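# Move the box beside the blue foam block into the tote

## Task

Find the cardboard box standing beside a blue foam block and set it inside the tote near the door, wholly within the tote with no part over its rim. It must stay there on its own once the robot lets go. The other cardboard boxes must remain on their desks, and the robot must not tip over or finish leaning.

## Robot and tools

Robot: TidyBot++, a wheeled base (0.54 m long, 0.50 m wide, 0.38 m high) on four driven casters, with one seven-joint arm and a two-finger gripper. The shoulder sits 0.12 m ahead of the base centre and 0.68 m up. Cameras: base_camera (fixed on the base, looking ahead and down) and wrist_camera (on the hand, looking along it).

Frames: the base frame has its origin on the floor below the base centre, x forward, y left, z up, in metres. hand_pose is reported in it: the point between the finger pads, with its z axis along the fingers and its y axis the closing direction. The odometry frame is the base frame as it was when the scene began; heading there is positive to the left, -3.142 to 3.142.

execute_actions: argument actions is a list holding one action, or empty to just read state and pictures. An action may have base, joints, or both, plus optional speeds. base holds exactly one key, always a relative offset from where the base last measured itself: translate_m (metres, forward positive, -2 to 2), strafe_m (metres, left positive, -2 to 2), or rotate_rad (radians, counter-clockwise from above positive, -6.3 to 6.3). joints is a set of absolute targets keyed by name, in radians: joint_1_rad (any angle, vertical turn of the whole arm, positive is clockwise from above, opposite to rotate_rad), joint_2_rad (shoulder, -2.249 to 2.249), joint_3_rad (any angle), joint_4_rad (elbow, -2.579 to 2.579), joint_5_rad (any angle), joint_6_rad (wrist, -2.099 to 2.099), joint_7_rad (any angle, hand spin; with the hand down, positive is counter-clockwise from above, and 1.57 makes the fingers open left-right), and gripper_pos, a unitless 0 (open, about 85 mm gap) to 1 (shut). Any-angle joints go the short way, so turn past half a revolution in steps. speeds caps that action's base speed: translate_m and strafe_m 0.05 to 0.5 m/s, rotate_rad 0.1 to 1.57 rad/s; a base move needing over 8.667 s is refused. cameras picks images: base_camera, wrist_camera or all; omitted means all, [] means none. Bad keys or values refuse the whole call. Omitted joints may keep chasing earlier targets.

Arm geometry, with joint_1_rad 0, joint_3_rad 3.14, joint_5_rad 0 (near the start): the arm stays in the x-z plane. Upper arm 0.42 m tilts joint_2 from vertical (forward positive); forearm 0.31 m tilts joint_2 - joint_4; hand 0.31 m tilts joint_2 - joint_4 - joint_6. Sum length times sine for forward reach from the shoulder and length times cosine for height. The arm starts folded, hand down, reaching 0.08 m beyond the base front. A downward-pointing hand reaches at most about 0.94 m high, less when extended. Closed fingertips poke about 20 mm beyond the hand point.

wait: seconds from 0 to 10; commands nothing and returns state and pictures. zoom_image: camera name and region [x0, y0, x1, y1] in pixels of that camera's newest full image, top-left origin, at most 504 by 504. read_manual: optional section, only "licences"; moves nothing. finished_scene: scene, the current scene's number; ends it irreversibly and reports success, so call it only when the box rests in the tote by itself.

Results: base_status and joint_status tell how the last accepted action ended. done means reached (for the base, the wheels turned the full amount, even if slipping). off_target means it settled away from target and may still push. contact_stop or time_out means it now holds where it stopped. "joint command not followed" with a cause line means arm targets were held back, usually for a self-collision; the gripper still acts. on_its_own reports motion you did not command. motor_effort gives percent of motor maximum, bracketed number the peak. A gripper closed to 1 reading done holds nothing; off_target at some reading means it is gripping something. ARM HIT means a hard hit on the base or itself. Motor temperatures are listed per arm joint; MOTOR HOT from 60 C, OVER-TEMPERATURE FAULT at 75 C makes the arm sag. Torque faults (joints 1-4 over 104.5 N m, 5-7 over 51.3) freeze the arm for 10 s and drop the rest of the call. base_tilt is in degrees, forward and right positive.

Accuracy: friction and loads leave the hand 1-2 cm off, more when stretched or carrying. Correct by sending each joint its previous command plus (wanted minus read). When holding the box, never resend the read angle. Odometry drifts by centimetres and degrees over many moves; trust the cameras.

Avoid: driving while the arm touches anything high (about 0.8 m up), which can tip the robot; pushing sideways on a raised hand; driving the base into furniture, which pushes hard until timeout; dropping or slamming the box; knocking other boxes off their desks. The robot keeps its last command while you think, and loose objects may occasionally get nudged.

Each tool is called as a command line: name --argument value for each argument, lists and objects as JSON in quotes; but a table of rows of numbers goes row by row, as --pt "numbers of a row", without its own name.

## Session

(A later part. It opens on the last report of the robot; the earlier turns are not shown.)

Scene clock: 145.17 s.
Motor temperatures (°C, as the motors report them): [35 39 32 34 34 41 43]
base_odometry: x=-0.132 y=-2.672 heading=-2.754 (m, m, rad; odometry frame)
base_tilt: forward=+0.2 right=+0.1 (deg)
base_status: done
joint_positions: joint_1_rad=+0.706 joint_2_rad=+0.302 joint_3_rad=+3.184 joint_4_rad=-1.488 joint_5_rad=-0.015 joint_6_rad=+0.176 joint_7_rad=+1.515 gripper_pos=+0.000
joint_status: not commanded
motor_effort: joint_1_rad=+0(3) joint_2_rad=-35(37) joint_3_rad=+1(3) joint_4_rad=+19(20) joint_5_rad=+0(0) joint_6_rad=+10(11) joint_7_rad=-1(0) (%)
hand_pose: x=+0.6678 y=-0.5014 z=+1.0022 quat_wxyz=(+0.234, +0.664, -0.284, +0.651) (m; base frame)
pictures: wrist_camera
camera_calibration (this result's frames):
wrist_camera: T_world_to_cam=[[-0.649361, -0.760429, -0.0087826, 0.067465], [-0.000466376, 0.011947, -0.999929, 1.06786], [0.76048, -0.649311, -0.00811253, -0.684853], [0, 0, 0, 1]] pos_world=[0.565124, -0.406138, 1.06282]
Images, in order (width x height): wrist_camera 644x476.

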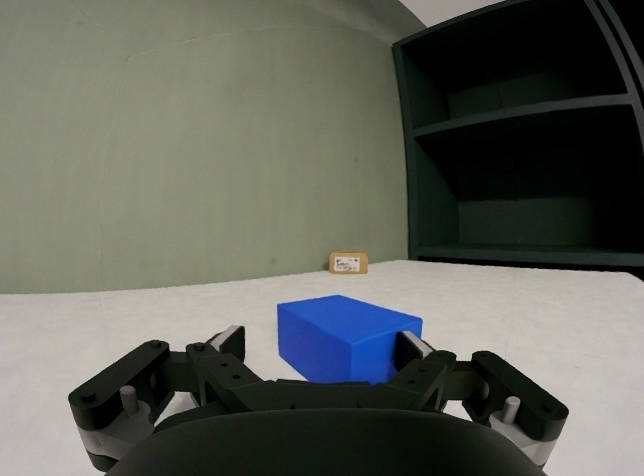

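execute_actions --actions '[{"joints":{"gripper_pos":1}}]' --cameras '["wrist_camera"]'

Scene clock: 146.37 s.
Motor temperatures (°C, as the motors report them): [35 39 32 34 34 41 43]
base_odometry: x=-0.132 y=-2.672 heading=-2.754 (m, m, rad; odometry frame)
base_tilt: forward=+0.2 right=+0.1 (deg)
base_status: not commanded
joint_positions: joint_1_rad=+0.706 joint_2_rad=+0.301 joint_3_rad=+3.184 joint_4_rad=-1.488 joint_5_rad=-0.015 joint_6_rad=+0.176 joint_7_rad=+1.515 gripper_pos=+0.905
joint_status: gripper_pos off_target (ended at +0.905, target +1.000)
motor_effort: joint_1_rad=-1(2) joint_2_rad=-35(36) joint_3_rad=+0(1) joint_4_rad=+18(20) joint_5_rad=+0(0) joint_6_rad=+9(10) joint_7_rad=+0(0) (%)
hand_pose: x=+0.6676 y=-0.5012 z=+1.0029 quat_wxyz=(+0.235, +0.663, -0.284, +0.651) (m; base frame)
pictures: wrist_camera
camera_calibration (this result's frames):
wrist_camera: T_world_to_cam=[[-0.649434, -0.760368, -0.0087828, 0.0674736], [0.000241459, 0.0113437, -0.999936, 1.06778], [0.760418, -0.649394, -0.00718341, -0.685483], [0, 0, 0, 1]] pos_world=[0.564816, -0.405956, 1.06338]
Images, in order (width x height): wrist_camera 644x476.

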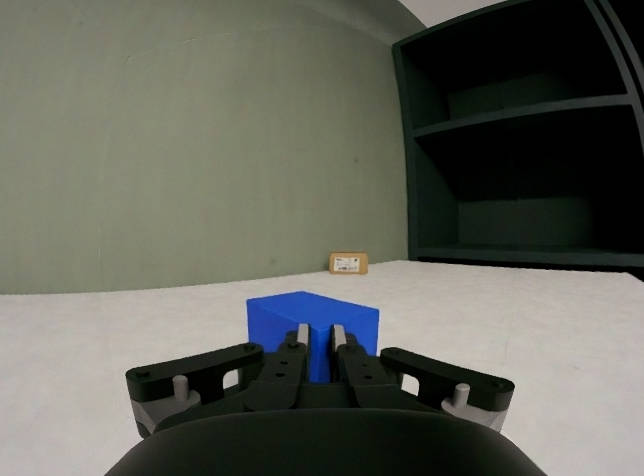

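execute_actions --actions '[{"joints":{"joint_2_rad":0.15,"joint_4_rad":-1.3,"joint_6_rad":-0.1}}]' --cameras '[]'

execute_actions --actions '[{"base":{"strafe_m":-0.81},"joints":{"joint_1_rad":0.09},"speeds":{"strafe_m":0.3}}]' --cameras '["wrist_camera"]'

Scene clock: 148.90 s.
Motor temperatures (°C, as the motors report them): [35 39 32 34 34 41 43]
base_odometry: x=-0.132 y=-2.672 heading=-2.754 (m, m, rad; odometry frame)
base_tilt: forward=+0.2 right=+0.1 (deg)
base_status: not commanded
joint_positions: joint_1_rad=+0.706 joint_2_rad=+0.147 joint_3_rad=+3.184 joint_4_rad=-1.314 joint_5_rad=-0.015 joint_6_rad=-0.070 joint_7_rad=+1.515 gripper_pos=+0.905
joint_status: all done
motor_effort: joint_1_rad=+0(1) joint_2_rad=-30(40) joint_3_rad=+1(0) joint_4_rad=+20(22) joint_5_rad=+0(0) joint_6_rad=+11(12) joint_7_rad=-1(1) (%)
hand_pose: x=+0.6248 y=-0.4630 z=+1.1448 quat_wxyz=(+0.241, +0.637, -0.273, +0.680) (m; base frame)
pictures: none
No camera images: the call's "cameras" was empty. Leave "cameras" out to get every camera's image.

Scene clock: 152.57 s.
Motor temperatures (°C, as the motors report them): [35 39 32 34 34 41 43]
base_odometry: x=-0.439 y=-1.922 heading=-2.754 (m, m, rad; odometry frame)
base_tilt: forward=+0.2 right=+0.1 (deg)
base_status: done
joint_positions: joint_1_rad=+0.107 joint_2_rad=+0.148 joint_3_rad=+3.180 joint_4_rad=-1.314 joint_5_rad=-0.015 joint_6_rad=-0.071 joint_7_rad=+1.515 gripper_pos=+0.905
joint_status: all done
motor_effort: joint_1_rad=-1(4) joint_2_rad=-31(32) joint_3_rad=+0(4) joint_4_rad=+20(20) joint_5_rad=+0(0) joint_6_rad=+11(11) joint_7_rad=-1(0) (%)
hand_pose: x=+0.7987 y=-0.0945 z=+1.1438 quat_wxyz=(+0.028, +0.690, -0.072, +0.720) (m; base frame)
pictures: wrist_camera
camera_calibration (this result's frames):
wrist_camera: T_world_to_cam=[[-0.0993988, -0.994969, -0.0125301, 0.00589633], [0.0729236, 0.00527454, -0.997324, 1.14237], [0.992372, -0.100046, 0.0720324, -0.743961], [0, 0, 0, 1]] pos_world=[0.655566, -0.0745895, 1.19298]
Images, in order (width x height): wrist_camera 644x476.

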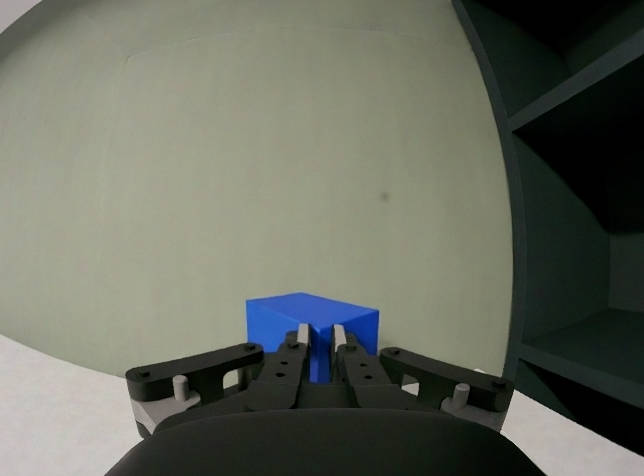

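execute_actions --actions '[{"base":{"translate_m":0.05},"joints":{"joint_2_rad":0.36,"joint_4_rad":-1.2,"joint_6_rad":-0.05},"speeds":{"translate_m":0.1}}]' --cameras '[]'

execute_actions --actions '[{"joints":{"joint_6_rad":-0.25}}]' --cameras '[]'

execute_actions --actions '[{"base":{"translate_m":-0.25},"speeds":{"translate_m":0.08}}]' --cameras '[]'

execute_actions --actions '[{"joints":{"joint_2_rad":0.1,"joint_4_rad":-1.1,"joint_1_rad":-0.3}}]' --cameras '[]'

execute_actions --actions '[{"joints":{"joint_1_rad":0.05,"joint_6_rad":-0.75,"gripper_pos":0}}]' --cameras '["wrist_camera"]'

Scene clock: 158.37 s.
Motor temperatures (°C, as the motors report them): [35 39 32 34 34 41 43]
base_odometry: x=-0.485 y=-1.941 heading=-2.754 (m, m, rad; odometry frame)
base_tilt: forward=+0.2 right=+0.1 (deg)
base_status: done
joint_positions: joint_1_rad=+0.107 joint_2_rad=+0.327 joint_3_rad=+3.180 joint_4_rad=-1.219 joint_5_rad=-0.015 joint_6_rad=-0.073 joint_7_rad=+1.515 gripper_pos=+0.907
joint_status: all done
motor_effort: joint_1_rad=-1(5) joint_2_rad=-29(39) joint_3_rad=+0(2) joint_4_rad=+21(27) joint_5_rad=+0(0) joint_6_rad=+11(16) joint_7_rad=+0(0) (%)
hand_pose: x=+0.8729 y=-0.1020 z=+1.0728 quat_wxyz=(+0.029, +0.720, -0.073, +0.689) (m; base frame)
pictures: none
No camera images: the call's "cameras" was empty. Leave "cameras" out to get every camera's image.

Scene clock: 159.07 s.
Motor temperatures (°C, as the motors report them): [35 39 32 34 34 41 43]
base_odometry: x=-0.485 y=-1.941 heading=-2.754 (m, m, rad; odometry frame)
base_tilt: forward=+0.2 right=+0.1 (deg)
base_status: not commanded
joint_positions: joint_1_rad=+0.107 joint_2_rad=+0.324 joint_3_rad=+3.180 joint_4_rad=-1.191 joint_5_rad=-0.015 joint_6_rad=-0.199 joint_7_rad=+1.515 gripper_pos=+0.954
joint_status: all done
on_its_own: gripper_pos moved +0.047 toward your old target +1.000
motor_effort: joint_1_rad=+0(1) joint_2_rad=-30(35) joint_3_rad=+1(0) joint_4_rad=+15(21) joint_5_rad=-1(0) joint_6_rad=+6(12) joint_7_rad=-1(0) (%)
hand_pose: x=+0.8686 y=-0.1010 z=+1.0536 quat_wxyz=(+0.027, +0.752, -0.076, +0.654) (m; base frame)
pictures: none
No camera images: the call's "cameras" was empty. Leave "cameras" out to get every camera's image.

Scene clock: 162.67 s.
Motor temperatures (°C, as the motors report them): [35 39 32 34 34 41 43]
base_odometry: x=-0.253 y=-1.846 heading=-2.754 (m, m, rad; odometry frame)
base_tilt: forward=+0.2 right=+0.1 (deg)
base_status: done
joint_positions: joint_1_rad=+0.107 joint_2_rad=+0.326 joint_3_rad=+3.180 joint_4_rad=-1.190 joint_5_rad=-0.015 joint_6_rad=-0.199 joint_7_rad=+1.515 gripper_pos=+0.954
joint_status: not commanded
motor_effort: joint_1_rad=+0(1) joint_2_rad=-31(33) joint_3_rad=+1(2) joint_4_rad=+16(17) joint_5_rad=+0(0) joint_6_rad=+6(7) joint_7_rad=-1(1) (%)
hand_pose: x=+0.8692 y=-0.1011 z=+1.0533 quat_wxyz=(+0.027, +0.752, -0.076, +0.654) (m; base frame)
pictures: none
No camera images: the call's "cameras" was empty. Leave "cameras" out to get every camera's image.

Scene clock: 164.53 s.
Motor temperatures (°C, as the motors report them): [35 40 32 34 34 41 43]
base_odometry: x=-0.253 y=-1.846 heading=-2.754 (m, m, rad; odometry frame)
base_tilt: forward=+0.2 right=+0.1 (deg)
base_status: not commanded
joint_positions: joint_1_rad=-0.286 joint_2_rad=+0.097 joint_3_rad=+3.174 joint_4_rad=-1.115 joint_5_rad=-0.015 joint_6_rad=-0.226 joint_7_rad=+1.515 gripper_pos=+0.954
joint_status: all done
motor_effort: joint_1_rad=+0(4) joint_2_rad=-27(41) joint_3_rad=+1(3) joint_4_rad=+19(23) joint_5_rad=+0(0) joint_6_rad=+11(12) joint_7_rad=+0(0) (%)
hand_pose: x=+0.7415 y=+0.1652 z=+1.2520 quat_wxyz=(-0.121, +0.656, +0.062, +0.743) (m; base frame)
pictures: none
No camera images: the call's "cameras" was empty. Leave "cameras" out to get every camera's image.

Scene clock: 166.00 s.
Motor temperatures (°C, as the motors report them): [35 40 32 34 34 41 43]
base_odometry: x=-0.253 y=-1.846 heading=-2.754 (m, m, rad; odometry frame)
base_tilt: forward=+0.2 right=+0.1 (deg)
base_status: not commanded
joint_positions: joint_1_rad=+0.033 joint_2_rad=+0.097 joint_3_rad=+3.179 joint_4_rad=-1.115 joint_5_rad=-0.015 joint_6_rad=-0.720 joint_7_rad=+1.515 gripper_pos=+0.000
joint_status: all done
motor_effort: joint_1_rad=+0(2) joint_2_rad=-27(28) joint_3_rad=+1(1) joint_4_rad=+18(19) joint_5_rad=+0(1) joint_6_rad=+9(10) joint_7_rad=+0(0) (%)
hand_pose: x=+0.7445 y=-0.0381 z=+1.1007 quat_wxyz=(-0.002, +0.821, -0.053, +0.568) (m; base frame)
pictures: wrist_camera
camera_calibration (this result's frames):
wrist_camera: T_world_to_cam=[[-0.0264051, -0.999194, -0.0302334, 0.0210893], [-0.320444, 0.0371084, -0.94654, 1.34129], [0.9469, -0.0153054, -0.321165, -0.211636], [0, 0, 0, 1]] pos_world=[0.630764, -0.0319401, 1.20226]
Images, in order (width x height): wrist_camera 644x476.

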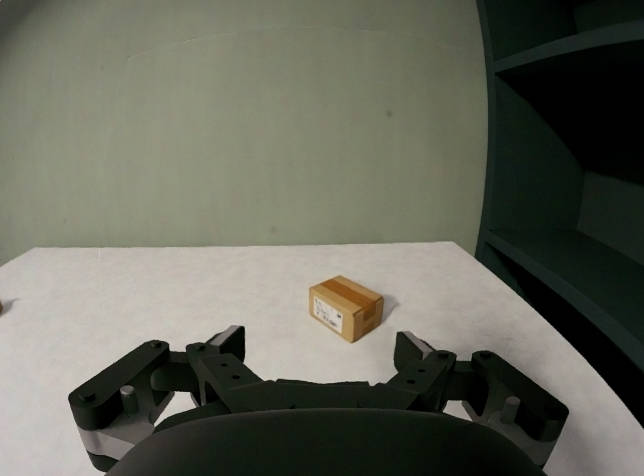

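execute_actions --actions '[{"base":{"translate_m":-0.1},"joints":{"joint_1_rad":0.05,"joint_2_rad":0.3,"joint_4_rad":-1.5,"joint_6_rad":0.2,"gripper_pos":1}}]' --cameras '["wrist_camera"]'

Scene clock: 168.03 s.
Motor temperatures (°C, as the motors report them): [35 40 32 34 34 41 43]
base_odometry: x=-0.161 y=-1.808 heading=-2.754 (m, m, rad; odometry frame)
base_tilt: forward=+0.2 right=+0.1 (deg)
base_status: done
joint_positions: joint_1_rad=+0.034 joint_2_rad=+0.284 joint_3_rad=+3.179 joint_4_rad=-1.475 joint_5_rad=-0.013 joint_6_rad=+0.179 joint_7_rad=+1.515 gripper_pos=+0.999
joint_status: all done
motor_effort: joint_1_rad=+0(2) joint_2_rad=-33(37) joint_3_rad=+1(1) joint_4_rad=+18(20) joint_5_rad=+0(3) joint_6_rad=+9(11) joint_7_rad=-1(3) (%)
hand_pose: x=+0.8559 y=-0.0470 z=+1.0242 quat_wxyz=(+0.005, +0.709, -0.046, +0.704) (m; base frame)
pictures: wrist_camera
camera_calibration (this result's frames):
wrist_camera: T_world_to_cam=[[-0.0287345, -0.999563, -0.00695488, -0.00901006], [0.0251981, 0.00623121, -0.999663, 1.06195], [0.999269, -0.0289001, 0.025008, -0.741788], [0, 0, 0, 1]] pos_world=[0.714228, -0.0370611, 1.08008]
Images, in order (width x height): wrist_camera 644x476.

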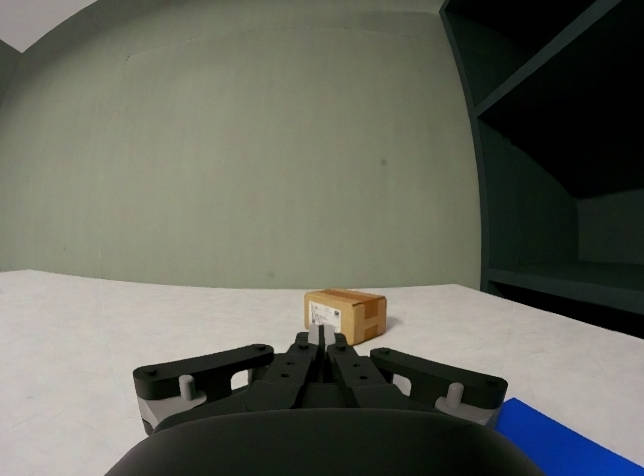

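execute_actions --actions '[{"base":{"strafe_m":-0.07},"speeds":{"strafe_m":0.15}}]' --cameras '[]'

execute_actions --actions '[{"base":{"translate_m":0.14},"speeds":{"translate_m":0.12}}]' --cameras '["wrist_camera"]'

Scene clock: 169.37 s.
Motor temperatures (°C, as the motors report them): [35 40 32 34 34 41 43]
base_odometry: x=-0.187 y=-1.743 heading=-2.754 (m, m, rad; odometry frame)
base_tilt: forward=+0.2 right=+0.1 (deg)
base_status: done
joint_positions: joint_1_rad=+0.034 joint_2_rad=+0.282 joint_3_rad=+3.169 joint_4_rad=-1.476 joint_5_rad=-0.013 joint_6_rad=+0.186 joint_7_rad=+1.515 gripper_pos=+0.999
joint_status: not commanded
motor_effort: joint_1_rad=+2(6) joint_2_rad=-31(34) joint_3_rad=+3(6) joint_4_rad=+17(19) joint_5_rad=+0(1) joint_6_rad=+8(10) joint_7_rad=+0(1) (%)
hand_pose: x=+0.8553 y=-0.0407 z=+1.0274 quat_wxyz=(+0.000, +0.706, -0.043, +0.707) (m; base frame)
pictures: none
No camera images: the call's "cameras" was empty. Leave "cameras" out to get every camera's image.

Scene clock: 171.10 s.
Motor temperatures (°C, as the motors report them): [35 40 32 34 34 41 43]
base_odometry: x=-0.317 y=-1.796 heading=-2.754 (m, m, rad; odometry frame)
base_tilt: forward=+0.2 right=+0.1 (deg)
base_status: done
joint_positions: joint_1_rad=+0.034 joint_2_rad=+0.294 joint_3_rad=+3.169 joint_4_rad=-1.479 joint_5_rad=-0.013 joint_6_rad=+0.186 joint_7_rad=+1.515 gripper_pos=+0.999
joint_status: not commanded
motor_effort: joint_1_rad=+0(3) joint_2_rad=-36(38) joint_3_rad=+1(4) joint_4_rad=+20(20) joint_5_rad=+0(1) joint_6_rad=+11(11) joint_7_rad=-1(1) (%)
hand_pose: x=+0.8593 y=-0.0412 z=+1.0162 quat_wxyz=(+0.001, +0.711, -0.044, +0.701) (m; base frame)
pictures: wrist_camera
camera_calibration (this result's frames):
wrist_camera: T_world_to_cam=[[-0.0195636, -0.999762, -0.00964244, -0.00831049], [0.0180581, 0.00928938, -0.999794, 1.06026], [0.999646, -0.0197337, 0.017872, -0.737554], [0, 0, 0, 1]] pos_world=[0.717983, -0.0327124, 1.07315]
Images, in order (width x height): wrist_camera 644x476.

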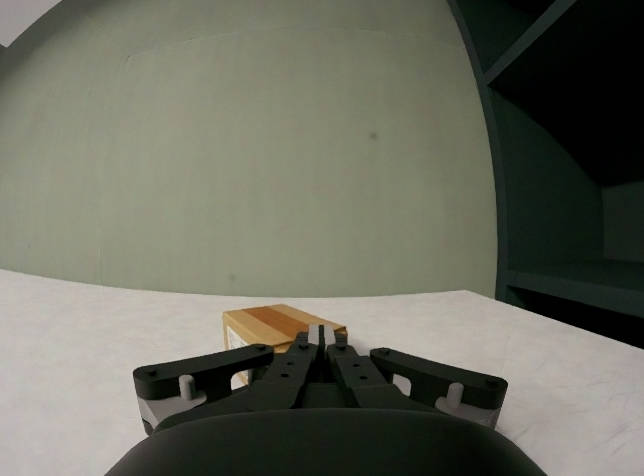

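execute_actions --actions '[{"base":{"strafe_m":0.06},"speeds":{"strafe_m":0.08}}]' --cameras '[]'

execute_actions --actions '[{"base":{"translate_m":-0.13},"joints":{"gripper_pos":0}}]' --cameras '["wrist_camera"]'

Scene clock: 172.53 s.
Motor temperatures (°C, as the motors report them): [35 40 32 34 34 41 43]
base_odometry: x=-0.294 y=-1.852 heading=-2.755 (m, m, rad; odometry frame)
base_tilt: forward=+0.2 right=+0.1 (deg)
base_status: done
joint_positions: joint_1_rad=+0.037 joint_2_rad=+0.294 joint_3_rad=+3.172 joint_4_rad=-1.479 joint_5_rad=-0.013 joint_6_rad=+0.186 joint_7_rad=+1.515 gripper_pos=+0.999
joint_status: not commanded
motor_effort: joint_1_rad=+0(3) joint_2_rad=-35(37) joint_3_rad=+1(3) joint_4_rad=+19(20) joint_5_rad=+0(0) joint_6_rad=+10(10) joint_7_rad=+0(0) (%)
hand_pose: x=+0.8591 y=-0.0451 z=+1.0162 quat_wxyz=(+0.003, +0.711, -0.045, +0.701) (m; base frame)
pictures: none
No camera images: the call's "cameras" was empty. Leave "cameras" out to get every camera's image.

Scene clock: 173.90 s.
Motor temperatures (°C, as the motors report them): [35 40 32 34 34 41 43]
base_odometry: x=-0.174 y=-1.803 heading=-2.755 (m, m, rad; odometry frame)
base_tilt: forward=+0.2 right=+0.1 (deg)
base_status: done
joint_positions: joint_1_rad=+0.037 joint_2_rad=+0.293 joint_3_rad=+3.172 joint_4_rad=-1.480 joint_5_rad=-0.013 joint_6_rad=+0.186 joint_7_rad=+1.515 gripper_pos=+0.000
joint_status: all done
motor_effort: joint_1_rad=+0(1) joint_2_rad=-35(38) joint_3_rad=+1(1) joint_4_rad=+20(20) joint_5_rad=+0(0) joint_6_rad=+10(10) joint_7_rad=+0(0) (%)
hand_pose: x=+0.8588 y=-0.0451 z=+1.0163 quat_wxyz=(+0.003, +0.711, -0.045, +0.701) (m; base frame)
pictures: wrist_camera
camera_calibration (this result's frames):
wrist_camera: T_world_to_cam=[[-0.0252464, -0.999642, -0.00887634, -0.0081422], [0.0181225, 0.00842005, -0.9998, 1.06035], [0.999517, -0.0254022, 0.0179035, -0.737269], [0, 0, 0, 1]] pos_world=[0.717491, -0.0357958, 1.07327]
Images, in order (width x height): wrist_camera 644x476.

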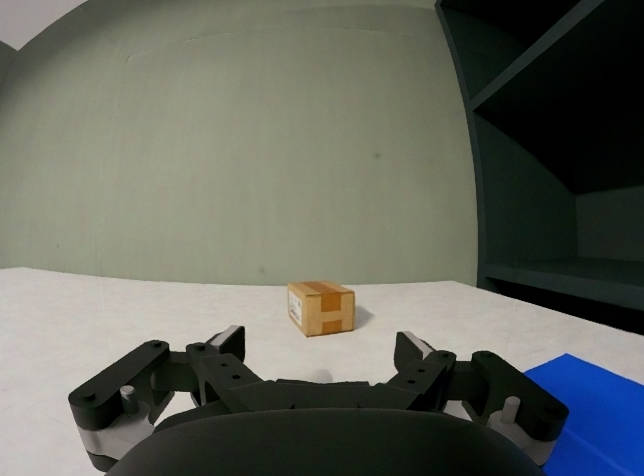

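execute_actions --actions '[{"base":{"translate_m":0.19},"speeds":{"translate_m":0.1},"joints":{"joint_6_rad":0.13}}]' --cameras '["wrist_camera"]'

execute_actions --actions '[{"joints":{"gripper_pos":1}}]' --cameras '["wrist_camera"]'

Scene clock: 176.57 s.
Motor temperatures (°C, as the motors report them): [35 40 32 34 34 41 43]
base_odometry: x=-0.350 y=-1.875 heading=-2.754 (m, m, rad; odometry frame)
base_tilt: forward=+0.2 right=+0.1 (deg)
base_status: done
joint_positions: joint_1_rad=+0.037 joint_2_rad=+0.298 joint_3_rad=+3.172 joint_4_rad=-1.480 joint_5_rad=-0.013 joint_6_rad=+0.160 joint_7_rad=+1.515 gripper_pos=+0.000
joint_status: all done
motor_effort: joint_1_rad=+0(2) joint_2_rad=-36(38) joint_3_rad=+0(2) joint_4_rad=+19(20) joint_5_rad=+0(0) joint_6_rad=+10(11) joint_7_rad=+0(1) (%)
hand_pose: x=+0.8600 y=-0.0451 z=+1.0048 quat_wxyz=(+0.003, +0.722, -0.046, +0.690) (m; base frame)
pictures: wrist_camera
camera_calibration (this result's frames):
wrist_camera: T_world_to_cam=[[-0.0254376, -0.999626, -0.0100536, -0.0068711], [-0.0124893, 0.0103738, -0.999868, 1.07533], [0.999598, -0.0253087, -0.0127486, -0.707508], [0, 0, 0, 1]] pos_world=[0.72048, -0.0359299, 1.0661]
Images, in order (width x height): wrist_camera 644x476.

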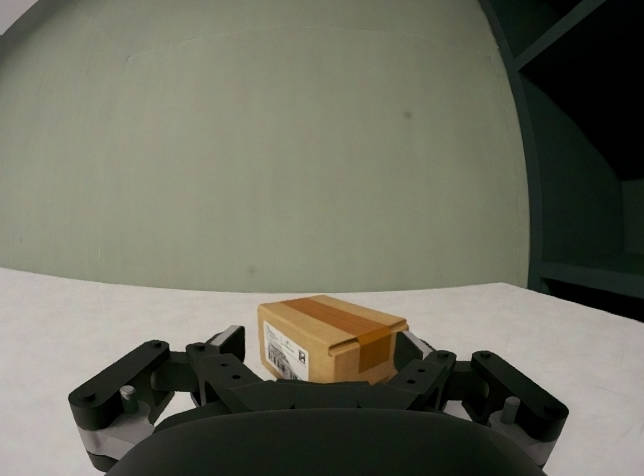

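Scene clock: 177.67 s.
Motor temperatures (°C, as the motors report them): [35 40 32 34 34 41 43]
base_odometry: x=-0.350 y=-1.875 heading=-2.754 (m, m, rad; odometry frame)
base_tilt: forward=+0.2 right=+0.1 (deg)
base_status: not commanded
joint_positions: joint_1_rad=+0.037 joint_2_rad=+0.298 joint_3_rad=+3.172 joint_4_rad=-1.480 joint_5_rad=-0.013 joint_6_rad=+0.160 joint_7_rad=+1.515 gripper_pos=+0.999
joint_status: all done
motor_effort: joint_1_rad=+0(1) joint_2_rad=-36(35) joint_3_rad=+0(0) joint_4_rad=+19(19) joint_5_rad=+0(0) joint_6_rad=+10(10) joint_7_rad=-1(0) (%)
hand_pose: x=+0.8600 y=-0.0451 z=+1.0048 quat_wxyz=(+0.003, +0.722, -0.046, +0.690) (m; base frame)
pictures: wrist_camera
camera_calibration (this result's frames):
wrist_camera: T_world_to_cam=[[-0.0254373, -0.999626, -0.0100536, -0.00687106], [-0.0124894, 0.0103739, -0.999868, 1.07533], [0.999598, -0.0253084, -0.0127486, -0.707508], [0, 0, 0, 1]] pos_world=[0.72048, -0.0359298, 1.0661]
Images, in order (width x height): wrist_camera 644x476.

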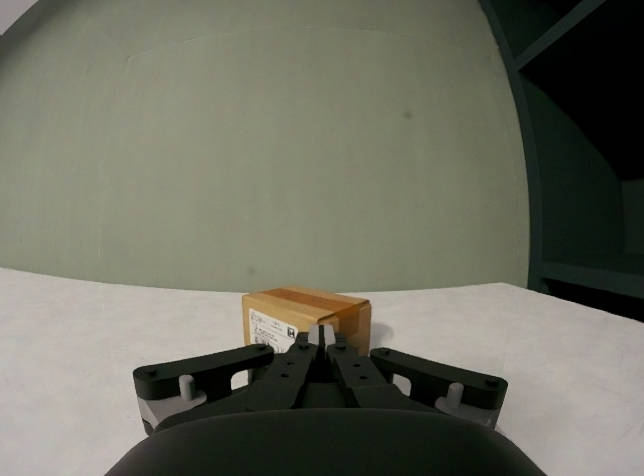

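execute_actions --actions '[{"base":{"translate_m":-0.04},"speeds":{"translate_m":0.1}}]' --cameras '[]'

execute_actions --actions '[{"base":{"strafe_m":-0.07},"speeds":{"strafe_m":0.12}}]' --cameras '[]'

execute_actions --actions '[{"base":{"translate_m":0.075},"speeds":{"translate_m":0.1}}]' --cameras '[]'

execute_actions --actions '[{"base":{"strafe_m":0.06},"speeds":{"strafe_m":0.08}}]' --cameras '[]'

execute_actions --actions '[{"base":{"translate_m":-0.12},"joints":{"gripper_pos":0}}]' --cameras '["wrist_camera"]'

Scene clock: 179.17 s.
Motor temperatures (°C, as the motors report them): [35 40 32 34 34 41 43]
base_odometry: x=-0.313 y=-1.859 heading=-2.754 (m, m, rad; odometry frame)
base_tilt: forward=+0.2 right=+0.1 (deg)
base_status: done
joint_positions: joint_1_rad=+0.037 joint_2_rad=+0.300 joint_3_rad=+3.172 joint_4_rad=-1.480 joint_5_rad=-0.013 joint_6_rad=+0.160 joint_7_rad=+1.515 gripper_pos=+0.999
joint_status: not commanded
motor_effort: joint_1_rad=+0(2) joint_2_rad=-35(39) joint_3_rad=+1(2) joint_4_rad=+19(21) joint_5_rad=+1(0) joint_6_rad=+10(11) joint_7_rad=+0(1) (%)
hand_pose: x=+0.8607 y=-0.0451 z=+1.0031 quat_wxyz=(+0.003, +0.723, -0.046, +0.689) (m; base frame)
pictures: none
No camera images: the call's "cameras" was empty. Leave "cameras" out to get every camera's image.

Scene clock: 180.33 s.
Motor temperatures (°C, as the motors report them): [35 40 32 34 34 41 43]
base_odometry: x=-0.339 y=-1.794 heading=-2.754 (m, m, rad; odometry frame)
base_tilt: forward=+0.2 right=+0.1 (deg)
base_status: done
joint_positions: joint_1_rad=+0.038 joint_2_rad=+0.300 joint_3_rad=+3.172 joint_4_rad=-1.480 joint_5_rad=-0.013 joint_6_rad=+0.160 joint_7_rad=+1.515 gripper_pos=+0.999
joint_status: not commanded
motor_effort: joint_1_rad=+0(5) joint_2_rad=-36(38) joint_3_rad=+0(4) joint_4_rad=+20(20) joint_5_rad=+0(0) joint_6_rad=+10(11) joint_7_rad=+0(0) (%)
hand_pose: x=+0.8606 y=-0.0464 z=+1.0029 quat_wxyz=(+0.004, +0.723, -0.047, +0.689) (m; base frame)
pictures: none
No camera images: the call's "cameras" was empty. Leave "cameras" out to get every camera's image.

Scene clock: 181.63 s.
Motor temperatures (°C, as the motors report them): [35 40 32 34 34 41 43]
base_odometry: x=-0.409 y=-1.823 heading=-2.754 (m, m, rad; odometry frame)
base_tilt: forward=+0.2 right=+0.1 (deg)
base_status: done
joint_positions: joint_1_rad=+0.038 joint_2_rad=+0.300 joint_3_rad=+3.172 joint_4_rad=-1.481 joint_5_rad=-0.013 joint_6_rad=+0.159 joint_7_rad=+1.515 gripper_pos=+0.999
joint_status: not commanded
motor_effort: joint_1_rad=+0(1) joint_2_rad=-36(38) joint_3_rad=+0(2) joint_4_rad=+19(21) joint_5_rad=+1(0) joint_6_rad=+10(11) joint_7_rad=+0(0) (%)
hand_pose: x=+0.8605 y=-0.0464 z=+1.0026 quat_wxyz=(+0.004, +0.723, -0.047, +0.689) (m; base frame)
pictures: none
No camera images: the call's "cameras" was empty. Leave "cameras" out to get every camera's image.

Scene clock: 182.87 s.
Motor temperatures (°C, as the motors report them): [35 40 32 34 34 41 43]
base_odometry: x=-0.387 y=-1.879 heading=-2.755 (m, m, rad; odometry frame)
base_tilt: forward=+0.2 right=+0.1 (deg)
base_status: done
joint_positions: joint_1_rad=+0.039 joint_2_rad=+0.300 joint_3_rad=+3.174 joint_4_rad=-1.481 joint_5_rad=-0.013 joint_6_rad=+0.159 joint_7_rad=+1.515 gripper_pos=+0.999
joint_status: not commanded
motor_effort: joint_1_rad=+0(3) joint_2_rad=-36(37) joint_3_rad=+0(1) joint_4_rad=+19(20) joint_5_rad=+0(0) joint_6_rad=+10(10) joint_7_rad=-1(0) (%)
hand_pose: x=+0.8604 y=-0.0482 z=+1.0026 quat_wxyz=(+0.005, +0.723, -0.048, +0.689) (m; base frame)
pictures: none
No camera images: the call's "cameras" was empty. Leave "cameras" out to get every camera's image.

Scene clock: 184.20 s.
Motor temperatures (°C, as the motors report them): [35 40 32 34 34 41 43]
base_odometry: x=-0.275 y=-1.833 heading=-2.755 (m, m, rad; odometry frame)
base_tilt: forward=+0.2 right=+0.1 (deg)
base_status: done
joint_positions: joint_1_rad=+0.039 joint_2_rad=+0.295 joint_3_rad=+3.174 joint_4_rad=-1.481 joint_5_rad=-0.013 joint_6_rad=+0.159 joint_7_rad=+1.515 gripper_pos=+0.000
joint_status: all done
motor_effort: joint_1_rad=+0(1) joint_2_rad=-35(39) joint_3_rad=+0(1) joint_4_rad=+19(20) joint_5_rad=+0(0) joint_6_rad=+10(10) joint_7_rad=+0(1) (%)
hand_pose: x=+0.8588 y=-0.0481 z=+1.0058 quat_wxyz=(+0.005, +0.722, -0.047, +0.691) (m; base frame)
pictures: wrist_camera
camera_calibration (this result's frames):
wrist_camera: T_world_to_cam=[[-0.0297475, -0.999511, -0.00959422, -0.006632], [-0.0119809, 0.00995432, -0.999879, 1.07583], [0.999486, -0.029629, -0.0122712, -0.707006], [0, 0, 0, 1]] pos_world=[0.719334, -0.0382858, 1.06696]
Images, in order (width x height): wrist_camera 644x476.

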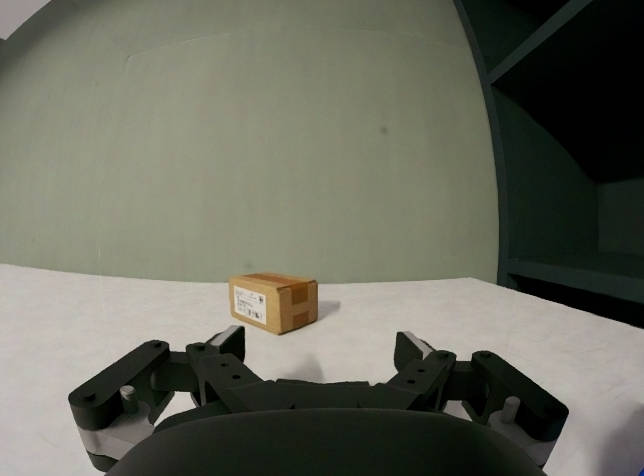

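execute_actions --actions '[{"base":{"strafe_m":0.055},"joints":{"joint_2_rad":0.34,"joint_4_rad":-1.2,"joint_6_rad":-0.05,"gripper_pos":1}}]' --cameras '[]'

execute_actions --actions '[{"base":{"translate_m":0.18},"speeds":{"translate_m":0.1}}]' --cameras '["wrist_camera"]'

execute_actions --actions '[{"joints":{"joint_6_rad":-0.3}}]' --cameras '[]'

execute_actions --actions '[{"base":{"translate_m":-0.3},"speeds":{"translate_m":0.08}}]' --cameras '[]'

execute_actions --actions '[{"joints":{"joint_2_rad":0.1,"joint_6_rad":-0.6},"base":{"translate_m":-0.1}}]' --cameras '["wrist_camera"]'

Scene clock: 186.33 s.
Motor temperatures (°C, as the motors report them): [35 40 32 34 34 41 43]
base_odometry: x=-0.254 y=-1.884 heading=-2.754 (m, m, rad; odometry frame)
base_tilt: forward=+0.2 right=+0.1 (deg)
base_status: done
joint_positions: joint_1_rad=+0.041 joint_2_rad=+0.325 joint_3_rad=+3.174 joint_4_rad=-1.219 joint_5_rad=-0.013 joint_6_rad=-0.016 joint_7_rad=+1.515 gripper_pos=+0.999
joint_status: all done
motor_effort: joint_1_rad=+0(4) joint_2_rad=-37(38) joint_3_rad=+0(2) joint_4_rad=+20(20) joint_5_rad=+0(0) joint_6_rad=+11(11) joint_7_rad=-1(1) (%)
hand_pose: x=+0.8778 y=-0.0482 z=+1.0923 quat_wxyz=(+0.004, +0.702, -0.045, +0.711) (m; base frame)
pictures: none
No camera images: the call's "cameras" was empty. Leave "cameras" out to get every camera's image.

Scene clock: 188.67 s.
Motor temperatures (°C, as the motors report them): [35 40 32 34 34 41 43]
base_odometry: x=-0.421 y=-1.953 heading=-2.754 (m, m, rad; odometry frame)
base_tilt: forward=+0.2 right=+0.1 (deg)
base_status: done
joint_positions: joint_1_rad=+0.041 joint_2_rad=+0.335 joint_3_rad=+3.174 joint_4_rad=-1.219 joint_5_rad=-0.013 joint_6_rad=-0.018 joint_7_rad=+1.515 gripper_pos=+0.999
joint_status: not commanded
motor_effort: joint_1_rad=+0(2) joint_2_rad=-39(39) joint_3_rad=+1(1) joint_4_rad=+20(21) joint_5_rad=+0(0) joint_6_rad=+11(10) joint_7_rad=+0(0) (%)
hand_pose: x=+0.8817 y=-0.0484 z=+1.0845 quat_wxyz=(+0.004, +0.706, -0.045, +0.707) (m; base frame)
pictures: wrist_camera
camera_calibration (this result's frames):
wrist_camera: T_world_to_cam=[[-0.0274434, -0.999601, -0.00666692, -0.0106873], [0.0339989, 0.0057322, -0.999405, 1.11356], [0.999045, -0.0276538, 0.0338281, -0.77846], [0, 0, 0, 1]] pos_world=[0.739563, -0.0385935, 1.13916]
Images, in order (width x height): wrist_camera 644x476.

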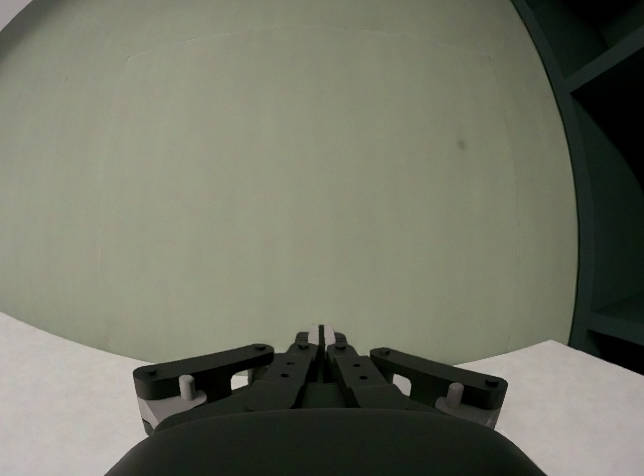

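Scene clock: 189.50 s.
Motor temperatures (°C, as the motors report them): [35 40 32 34 34 41 43]
base_odometry: x=-0.421 y=-1.953 heading=-2.754 (m, m, rad; odometry frame)
base_tilt: forward=+0.2 right=+0.1 (deg)
base_status: not commanded
joint_positions: joint_1_rad=+0.041 joint_2_rad=+0.324 joint_3_rad=+3.174 joint_4_rad=-1.197 joint_5_rad=-0.013 joint_6_rad=-0.262 joint_7_rad=+1.515 gripper_pos=+0.999
joint_status: all done
motor_effort: joint_1_rad=+0(1) joint_2_rad=-34(37) joint_3_rad=+1(0) joint_4_rad=+18(20) joint_5_rad=+0(0) joint_6_rad=+8(11) joint_7_rad=-1(1) (%)
hand_pose: x=+0.8701 y=-0.0473 z=+1.0307 quat_wxyz=(+0.004, +0.776, -0.050, +0.628) (m; base frame)
pictures: none
No camera images: the call's "cameras" was empty. Leave "cameras" out to get every camera's image.

Scene clock: 193.90 s.
Motor temperatures (°C, as the motors report them): [35 40 32 34 34 41 43]
base_odometry: x=-0.143 y=-1.839 heading=-2.754 (m, m, rad; odometry frame)
base_tilt: forward=+0.2 right=+0.1 (deg)
base_status: done
joint_positions: joint_1_rad=+0.041 joint_2_rad=+0.330 joint_3_rad=+3.174 joint_4_rad=-1.196 joint_5_rad=-0.013 joint_6_rad=-0.267 joint_7_rad=+1.515 gripper_pos=+0.999
joint_status: not commanded
motor_effort: joint_1_rad=+0(1) joint_2_rad=-37(40) joint_3_rad=+1(1) joint_4_rad=+19(21) joint_5_rad=+0(0) joint_6_rad=+10(11) joint_7_rad=+0(0) (%)
hand_pose: x=+0.8719 y=-0.0474 z=+1.0253 quat_wxyz=(+0.004, +0.779, -0.050, +0.624) (m; base frame)
pictures: none
No camera images: the call's "cameras" was empty. Leave "cameras" out to get every camera's image.

Scene clock: 195.57 s.
Motor temperatures (°C, as the motors report them): [35 40 32 34 34 41 43]
base_odometry: x=-0.050 y=-1.801 heading=-2.754 (m, m, rad; odometry frame)
base_tilt: forward=+0.2 right=+0.1 (deg)
base_status: done
joint_positions: joint_1_rad=+0.041 joint_2_rad=+0.097 joint_3_rad=+3.174 joint_4_rad=-1.196 joint_5_rad=-0.013 joint_6_rad=-0.567 joint_7_rad=+1.515 gripper_pos=+0.999
joint_status: all done
motor_effort: joint_1_rad=+0(2) joint_2_rad=-27(43) joint_3_rad=+0(1) joint_4_rad=+19(21) joint_5_rad=+0(0) joint_6_rad=+9(11) joint_7_rad=+0(1) (%)
hand_pose: x=+0.7594 y=-0.0416 z=+1.0982 quat_wxyz=(+0.000, +0.800, -0.053, +0.598) (m; base frame)
pictures: wrist_camera
camera_calibration (this result's frames):
wrist_camera: T_world_to_cam=[[-0.0287302, -0.999257, -0.0256727, 0.0146645], [-0.250592, 0.0320633, -0.967562, 1.31365], [0.967666, -0.0213649, -0.251327, -0.319318], [0, 0, 0, 1]] pos_world=[0.638605, -0.0342885, 1.19116]
Images, in order (width x height): wrist_camera 644x476.

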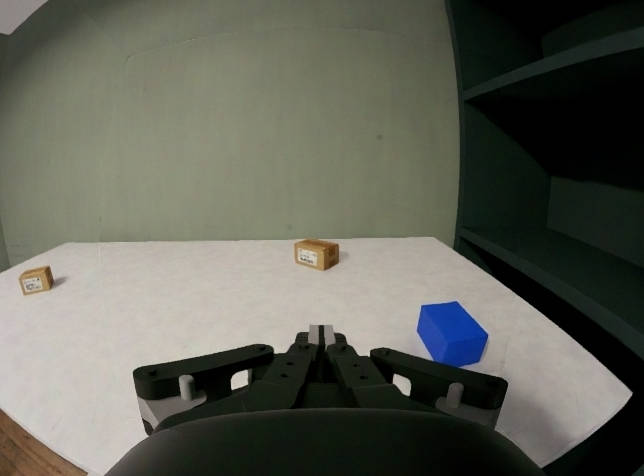

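execute_actions --actions '[{"base":{"translate_m":-0.2},"joints":{"joint_1_rad":0.05,"joint_2_rad":0.3,"joint_4_rad":-1.5,"joint_6_rad":0.17,"gripper_pos":0}}]' --cameras '[]'

execute_actions --actions '[{"base":{"strafe_m":-0.14},"speeds":{"strafe_m":0.2}}]' --cameras '["wrist_camera"]'

Scene clock: 197.40 s.
Motor temperatures (°C, as the motors report them): [35 40 32 34 34 41 43]
base_odometry: x=+0.135 y=-1.725 heading=-2.754 (m, m, rad; odometry frame)
base_tilt: forward=+0.2 right=+0.1 (deg)
base_status: done
joint_positions: joint_1_rad=+0.041 joint_2_rad=+0.293 joint_3_rad=+3.174 joint_4_rad=-1.485 joint_5_rad=-0.013 joint_6_rad=+0.139 joint_7_rad=+1.515 gripper_pos=+0.000
joint_status: all done
motor_effort: joint_1_rad=+0(1) joint_2_rad=-35(37) joint_3_rad=+0(0) joint_4_rad=+19(21) joint_5_rad=+0(0) joint_6_rad=+10(11) joint_7_rad=+0(0) (%)
hand_pose: x=+0.8574 y=-0.0489 z=+0.9990 quat_wxyz=(+0.005, +0.729, -0.048, +0.683) (m; base frame)
pictures: none
No camera images: the call's "cameras" was empty. Leave "cameras" out to get every camera's image.

Scene clock: 198.87 s.
Motor temperatures (°C, as the motors report them): [35 40 32 34 34 41 43]
base_odometry: x=+0.082 y=-1.595 heading=-2.754 (m, m, rad; odometry frame)
base_tilt: forward=+0.2 right=+0.1 (deg)
base_status: done
joint_positions: joint_1_rad=+0.042 joint_2_rad=+0.293 joint_3_rad=+3.175 joint_4_rad=-1.485 joint_5_rad=-0.013 joint_6_rad=+0.139 joint_7_rad=+1.515 gripper_pos=+0.000
joint_status: not commanded
motor_effort: joint_1_rad=-1(5) joint_2_rad=-35(36) joint_3_rad=+0(4) joint_4_rad=+20(20) joint_5_rad=+0(0) joint_6_rad=+10(10) joint_7_rad=+0(0) (%)
hand_pose: x=+0.8573 y=-0.0511 z=+0.9991 quat_wxyz=(+0.006, +0.729, -0.049, +0.683) (m; base frame)
pictures: wrist_camera
camera_calibration (this result's frames):
wrist_camera: T_world_to_cam=[[-0.0342836, -0.999361, -0.0100782, -0.0053587], [-0.0328112, 0.0112042, -0.999399, 1.08665], [0.998873, -0.0339323, -0.0331744, -0.684493], [0, 0, 0, 1]] pos_world=[0.719192, -0.0407567, 1.06323]
Images, in order (width x height): wrist_camera 644x476.

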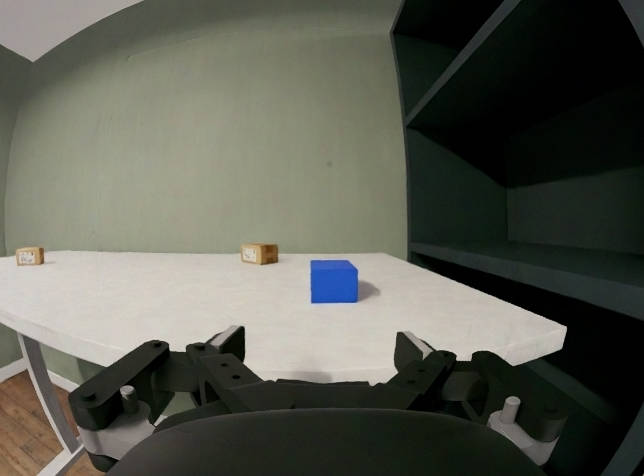

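execute_actions --actions '[{"base":{"strafe_m":-0.022},"speeds":{"strafe_m":0.1}}]' --cameras '[]'

execute_actions --actions '[{"base":{"translate_m":0.22},"speeds":{"translate_m":0.12}}]' --cameras '["wrist_camera"]'

execute_actions --actions '[{"joints":{"gripper_pos":1}}]' --cameras '[]'

Scene clock: 202.37 s.
Motor temperatures (°C, as the motors report them): [35 40 32 34 34 41 43]
base_odometry: x=+0.074 y=-1.575 heading=-2.754 (m, m, rad; odometry frame)
base_tilt: forward=+0.2 right=+0.1 (deg)
base_status: done
joint_positions: joint_1_rad=+0.049 joint_2_rad=+0.293 joint_3_rad=+3.180 joint_4_rad=-1.485 joint_5_rad=-0.013 joint_6_rad=+0.140 joint_7_rad=+1.515 gripper_pos=+0.000
joint_status: not commanded
motor_effort: joint_1_rad=+0(3) joint_2_rad=-36(37) joint_3_rad=+1(2) joint_4_rad=+20(20) joint_5_rad=+0(0) joint_6_rad=+10(11) joint_7_rad=-1(1) (%)
hand_pose: x=+0.8568 y=-0.0586 z=+0.9992 quat_wxyz=(+0.010, +0.728, -0.053, +0.683) (m; base frame)
pictures: none
No camera images: the call's "cameras" was empty. Leave "cameras" out to get every camera's image.

Scene clock: 204.73 s.
Motor temperatures (°C, as the motors report them): [35 40 32 34 34 41 43]
base_odometry: x=-0.130 y=-1.658 heading=-2.755 (m, m, rad; odometry frame)
base_tilt: forward=+0.2 right=+0.1 (deg)
base_status: done
joint_positions: joint_1_rad=+0.049 joint_2_rad=+0.298 joint_3_rad=+3.180 joint_4_rad=-1.485 joint_5_rad=-0.013 joint_6_rad=+0.140 joint_7_rad=+1.515 gripper_pos=+0.000
joint_status: not commanded
motor_effort: joint_1_rad=+0(1) joint_2_rad=-34(38) joint_3_rad=+1(0) joint_4_rad=+19(20) joint_5_rad=+0(0) joint_6_rad=+10(11) joint_7_rad=-1(0) (%)
hand_pose: x=+0.8583 y=-0.0587 z=+0.9958 quat_wxyz=(+0.010, +0.730, -0.053, +0.681) (m; base frame)
pictures: wrist_camera
camera_calibration (this result's frames):
wrist_camera: T_world_to_cam=[[-0.0450629, -0.998946, -0.00877235, -0.00497921], [-0.0368686, 0.0104383, -0.999266, 1.08669], [0.998304, -0.0447063, -0.0373001, -0.68191], [0, 0, 0, 1]] pos_world=[0.720594, -0.0468029, 1.06042]
Images, in order (width x height): wrist_camera 644x476.

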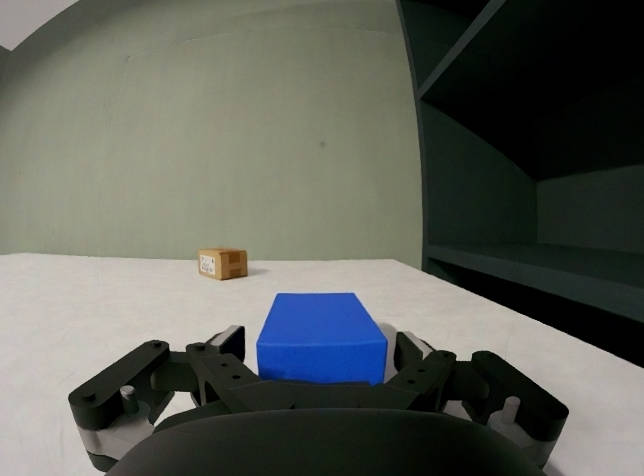

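Scene clock: 205.83 s.
Motor temperatures (°C, as the motors report them): [35 40 32 34 34 41 43]
base_odometry: x=-0.130 y=-1.658 heading=-2.755 (m, m, rad; odometry frame)
base_tilt: forward=+0.2 right=+0.1 (deg)
base_status: not commanded
joint_positions: joint_1_rad=+0.049 joint_2_rad=+0.298 joint_3_rad=+3.180 joint_4_rad=-1.485 joint_5_rad=-0.013 joint_6_rad=+0.140 joint_7_rad=+1.515 gripper_pos=+0.378
joint_status: gripper_pos off_target (ended at +0.378, target +1.000)
motor_effort: joint_1_rad=+0(0) joint_2_rad=-34(36) joint_3_rad=+0(1) joint_4_rad=+19(19) joint_5_rad=+0(0) joint_6_rad=+11(10) joint_7_rad=+0(0) (%)
hand_pose: x=+0.8583 y=-0.0587 z=+0.9958 quat_wxyz=(+0.010, +0.730, -0.053, +0.681) (m; base frame)
pictures: none
No camera images: the call's "cameras" was empty. Leave "cameras" out to get every camera's image.

execute_actions --actions '[{"base":{"strafe_m":0.16},"joints":{"joint_2_rad":0.3,"joint_4_rad":-1.2,"joint_6_rad":-0.05}}]' --cameras '[]'

execute_actions --actions '[{"base":{"translate_m":0.32},"speeds":{"translate_m":0.12}}]' --cameras '[]'

execute_actions --actions '[{"joints":{"joint_6_rad":-0.3}}]' --cameras '[]'

execute_actions --actions '[{"base":{"translate_m":-0.4},"speeds":{"translate_m":0.08}}]' --cameras '[]'

execute_actions --actions '[{"joints":{"joint_2_rad":0.1,"joint_4_rad":-1.1,"joint_1_rad":-0.35}}]' --cameras '[]'

execute_actions --actions '[{"joints":{"joint_1_rad":0.05,"joint_6_rad":-0.8,"gripper_pos":0}}]' --cameras '["wrist_camera"]'

Scene clock: 207.90 s.
Motor temperatures (°C, as the motors report them): [35 40 32 34 34 41 43]
base_odometry: x=-0.070 y=-1.806 heading=-2.755 (m, m, rad; odometry frame)
base_tilt: forward=+0.2 right=+0.1 (deg)
base_status: done
joint_positions: joint_1_rad=+0.046 joint_2_rad=+0.300 joint_3_rad=+3.177 joint_4_rad=-1.222 joint_5_rad=-0.013 joint_6_rad=-0.019 joint_7_rad=+1.515 gripper_pos=+0.378
joint_status: all done
motor_effort: joint_1_rad=+1(5) joint_2_rad=-36(39) joint_3_rad=+1(3) joint_4_rad=+20(21) joint_5_rad=+0(0) joint_6_rad=+11(11) joint_7_rad=-1(0) (%)
hand_pose: x=+0.8670 y=-0.0544 z=+1.1084 quat_wxyz=(+0.008, +0.695, -0.048, +0.718) (m; base frame)
pictures: none
No camera images: the call's "cameras" was empty. Leave "cameras" out to get every camera's image.

Scene clock: 211.17 s.
Motor temperatures (°C, as the motors report them): [35 40 32 34 34 41 43]
base_odometry: x=-0.366 y=-1.927 heading=-2.755 (m, m, rad; odometry frame)
base_tilt: forward=+0.2 right=+0.1 (deg)
base_status: done
joint_positions: joint_1_rad=+0.046 joint_2_rad=+0.304 joint_3_rad=+3.177 joint_4_rad=-1.221 joint_5_rad=-0.013 joint_6_rad=-0.021 joint_7_rad=+1.515 gripper_pos=+0.378
joint_status: not commanded
motor_effort: joint_1_rad=+0(3) joint_2_rad=-37(40) joint_3_rad=+0(2) joint_4_rad=+20(21) joint_5_rad=+0(0) joint_6_rad=+11(11) joint_7_rad=+0(0) (%)
hand_pose: x=+0.8684 y=-0.0545 z=+1.1054 quat_wxyz=(+0.008, +0.697, -0.048, +0.716) (m; base frame)
pictures: none
No camera images: the call's "cameras" was empty. Leave "cameras" out to get every camera's image.

Scene clock: 212.37 s.
Motor temperatures (°C, as the motors report them): [35 40 32 34 34 41 43]
base_odometry: x=-0.366 y=-1.927 heading=-2.755 (m, m, rad; odometry frame)
base_tilt: forward=+0.2 right=+0.1 (deg)
base_status: not commanded
joint_positions: joint_1_rad=+0.046 joint_2_rad=+0.292 joint_3_rad=+3.177 joint_4_rad=-1.198 joint_5_rad=-0.013 joint_6_rad=-0.268 joint_7_rad=+1.515 gripper_pos=+0.378
joint_status: all done
motor_effort: joint_1_rad=+0(1) joint_2_rad=-35(37) joint_3_rad=+1(2) joint_4_rad=+19(20) joint_5_rad=+0(0) joint_6_rad=+10(11) joint_7_rad=+0(0) (%)
hand_pose: x=+0.8578 y=-0.0535 z=+1.0524 quat_wxyz=(+0.007, +0.768, -0.053, +0.638) (m; base frame)
pictures: none
No camera images: the call's "cameras" was empty. Leave "cameras" out to get every camera's image.

Scene clock: 218.00 s.
Motor temperatures (°C, as the motors report them): [35 40 32 34 34 41 43]
base_odometry: x=+0.004 y=-1.776 heading=-2.754 (m, m, rad; odometry frame)
base_tilt: forward=+0.2 right=+0.1 (deg)
base_status: done
joint_positions: joint_1_rad=+0.046 joint_2_rad=+0.295 joint_3_rad=+3.177 joint_4_rad=-1.197 joint_5_rad=-0.013 joint_6_rad=-0.270 joint_7_rad=+1.515 gripper_pos=+0.378
joint_status: not commanded
motor_effort: joint_1_rad=+0(2) joint_2_rad=-36(39) joint_3_rad=+1(1) joint_4_rad=+20(21) joint_5_rad=+0(0) joint_6_rad=+11(11) joint_7_rad=+0(0) (%)
hand_pose: x=+0.8587 y=-0.0535 z=+1.0498 quat_wxyz=(+0.007, +0.770, -0.053, +0.636) (m; base frame)
pictures: none
No camera images: the call's "cameras" was empty. Leave "cameras" out to get every camera's image.

Scene clock: 219.77 s.
Motor temperatures (°C, as the motors report them): [35 40 32 34 34 41 43]
base_odometry: x=+0.004 y=-1.776 heading=-2.754 (m, m, rad; odometry frame)
base_tilt: forward=+0.2 right=+0.1 (deg)
base_status: not commanded
joint_positions: joint_1_rad=-0.334 joint_2_rad=+0.098 joint_3_rad=+3.174 joint_4_rad=-1.119 joint_5_rad=-0.013 joint_6_rad=-0.273 joint_7_rad=+1.515 gripper_pos=+0.378
joint_status: all done
motor_effort: joint_1_rad=+0(3) joint_2_rad=-28(39) joint_3_rad=+1(3) joint_4_rad=+19(21) joint_5_rad=+0(1) joint_6_rad=+10(11) joint_7_rad=+0(0) (%)
hand_pose: x=+0.7352 y=+0.1965 z=+1.2348 quat_wxyz=(-0.135, +0.673, +0.082, +0.723) (m; base frame)
pictures: none
No camera images: the call's "cameras" was empty. Leave "cameras" out to get every camera's image.

Scene clock: 221.33 s.
Motor temperatures (°C, as the motors report them): [35 40 32 34 34 41 43]
base_odometry: x=+0.004 y=-1.776 heading=-2.754 (m, m, rad; odometry frame)
base_tilt: forward=+0.2 right=+0.1 (deg)
base_status: not commanded
joint_positions: joint_1_rad=+0.032 joint_2_rad=+0.098 joint_3_rad=+3.178 joint_4_rad=-1.118 joint_5_rad=-0.013 joint_6_rad=-0.770 joint_7_rad=+1.515 gripper_pos=+0.000
joint_status: all done
motor_effort: joint_1_rad=+0(2) joint_2_rad=-27(28) joint_3_rad=+0(1) joint_4_rad=+18(19) joint_5_rad=+0(0) joint_6_rad=+10(9) joint_7_rad=-1(0) (%)
hand_pose: x=+0.7393 y=-0.0373 z=+1.0838 quat_wxyz=(-0.001, +0.836, -0.053, +0.546) (m; base frame)
pictures: wrist_camera
camera_calibration (this result's frames):
wrist_camera: T_world_to_cam=[[-0.0268697, -0.999194, -0.0298066, 0.0211534], [-0.371189, 0.0376584, -0.927794, 1.34073], [0.928169, -0.0138656, -0.371902, -0.143179], [0, 0, 0, 1]] pos_world=[0.631125, -0.0313386, 1.1913]
Images, in order (width x height): wrist_camera 644x476.

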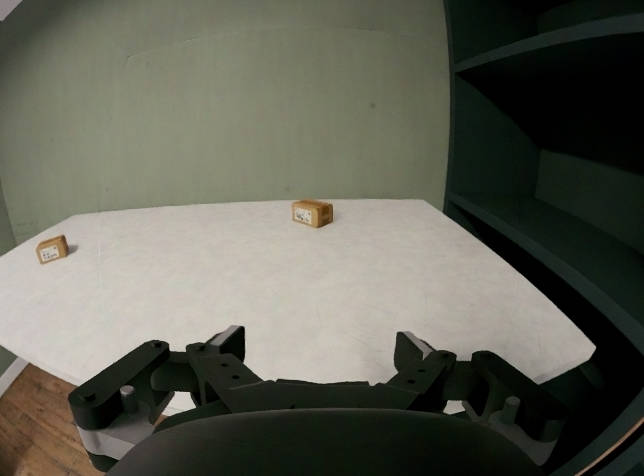

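execute_actions --actions '[]'

Scene clock: 221.97 s.
Motor temperatures (°C, as the motors report them): [35 40 32 34 34 41 43]
base_odometry: x=+0.004 y=-1.776 heading=-2.754 (m, m, rad; odometry frame)
base_tilt: forward=+0.2 right=+0.1 (deg)
base_status: not commanded
joint_positions: joint_1_rad=+0.032 joint_2_rad=+0.098 joint_3_rad=+3.178 joint_4_rad=-1.118 joint_5_rad=-0.013 joint_6_rad=-0.770 joint_7_rad=+1.515 gripper_pos=+0.000
joint_status: all done
motor_effort: joint_1_rad=+0(2) joint_2_rad=-27(28) joint_3_rad=+0(1) joint_4_rad=+18(19) joint_5_rad=+0(0) joint_6_rad=+10(9) joint_7_rad=+0(0) (%)
hand_pose: x=+0.7393 y=-0.0373 z=+1.0838 quat_wxyz=(-0.001, +0.836, -0.053, +0.546) (m; base frame)
pictures: base_camera, wrist_camera
camera_calibration (this result's frames):
wrist_camera: T_world_to_cam=[[-0.0268697, -0.999194, -0.0298066, 0.0211533], [-0.371189, 0.0376584, -0.927794, 1.34073], [0.928169, -0.0138656, -0.371901, -0.143179], [0, 0, 0, 1]] pos_world=[0.631125, -0.0313386, 1.1913]
Images, in order (width x height): base_camera 644x364, wrist_camera 644x476.

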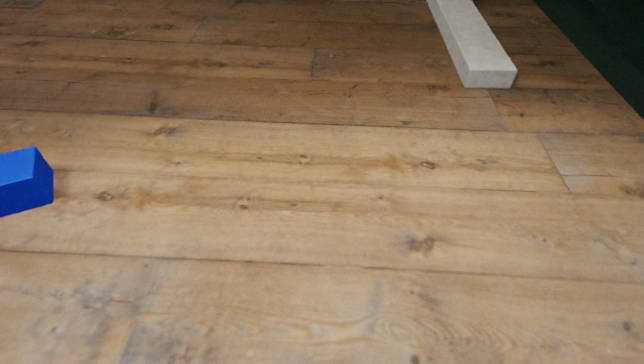

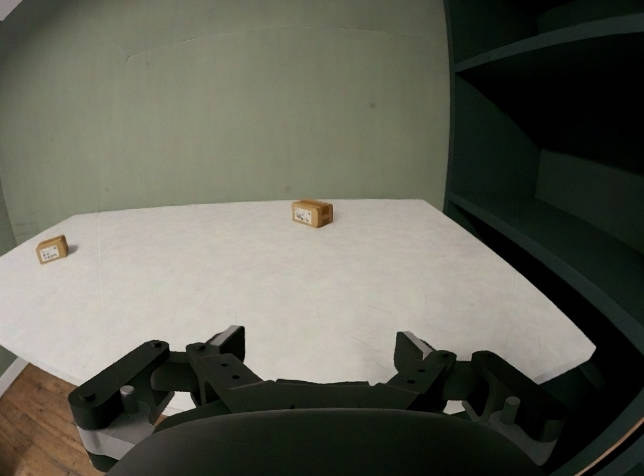

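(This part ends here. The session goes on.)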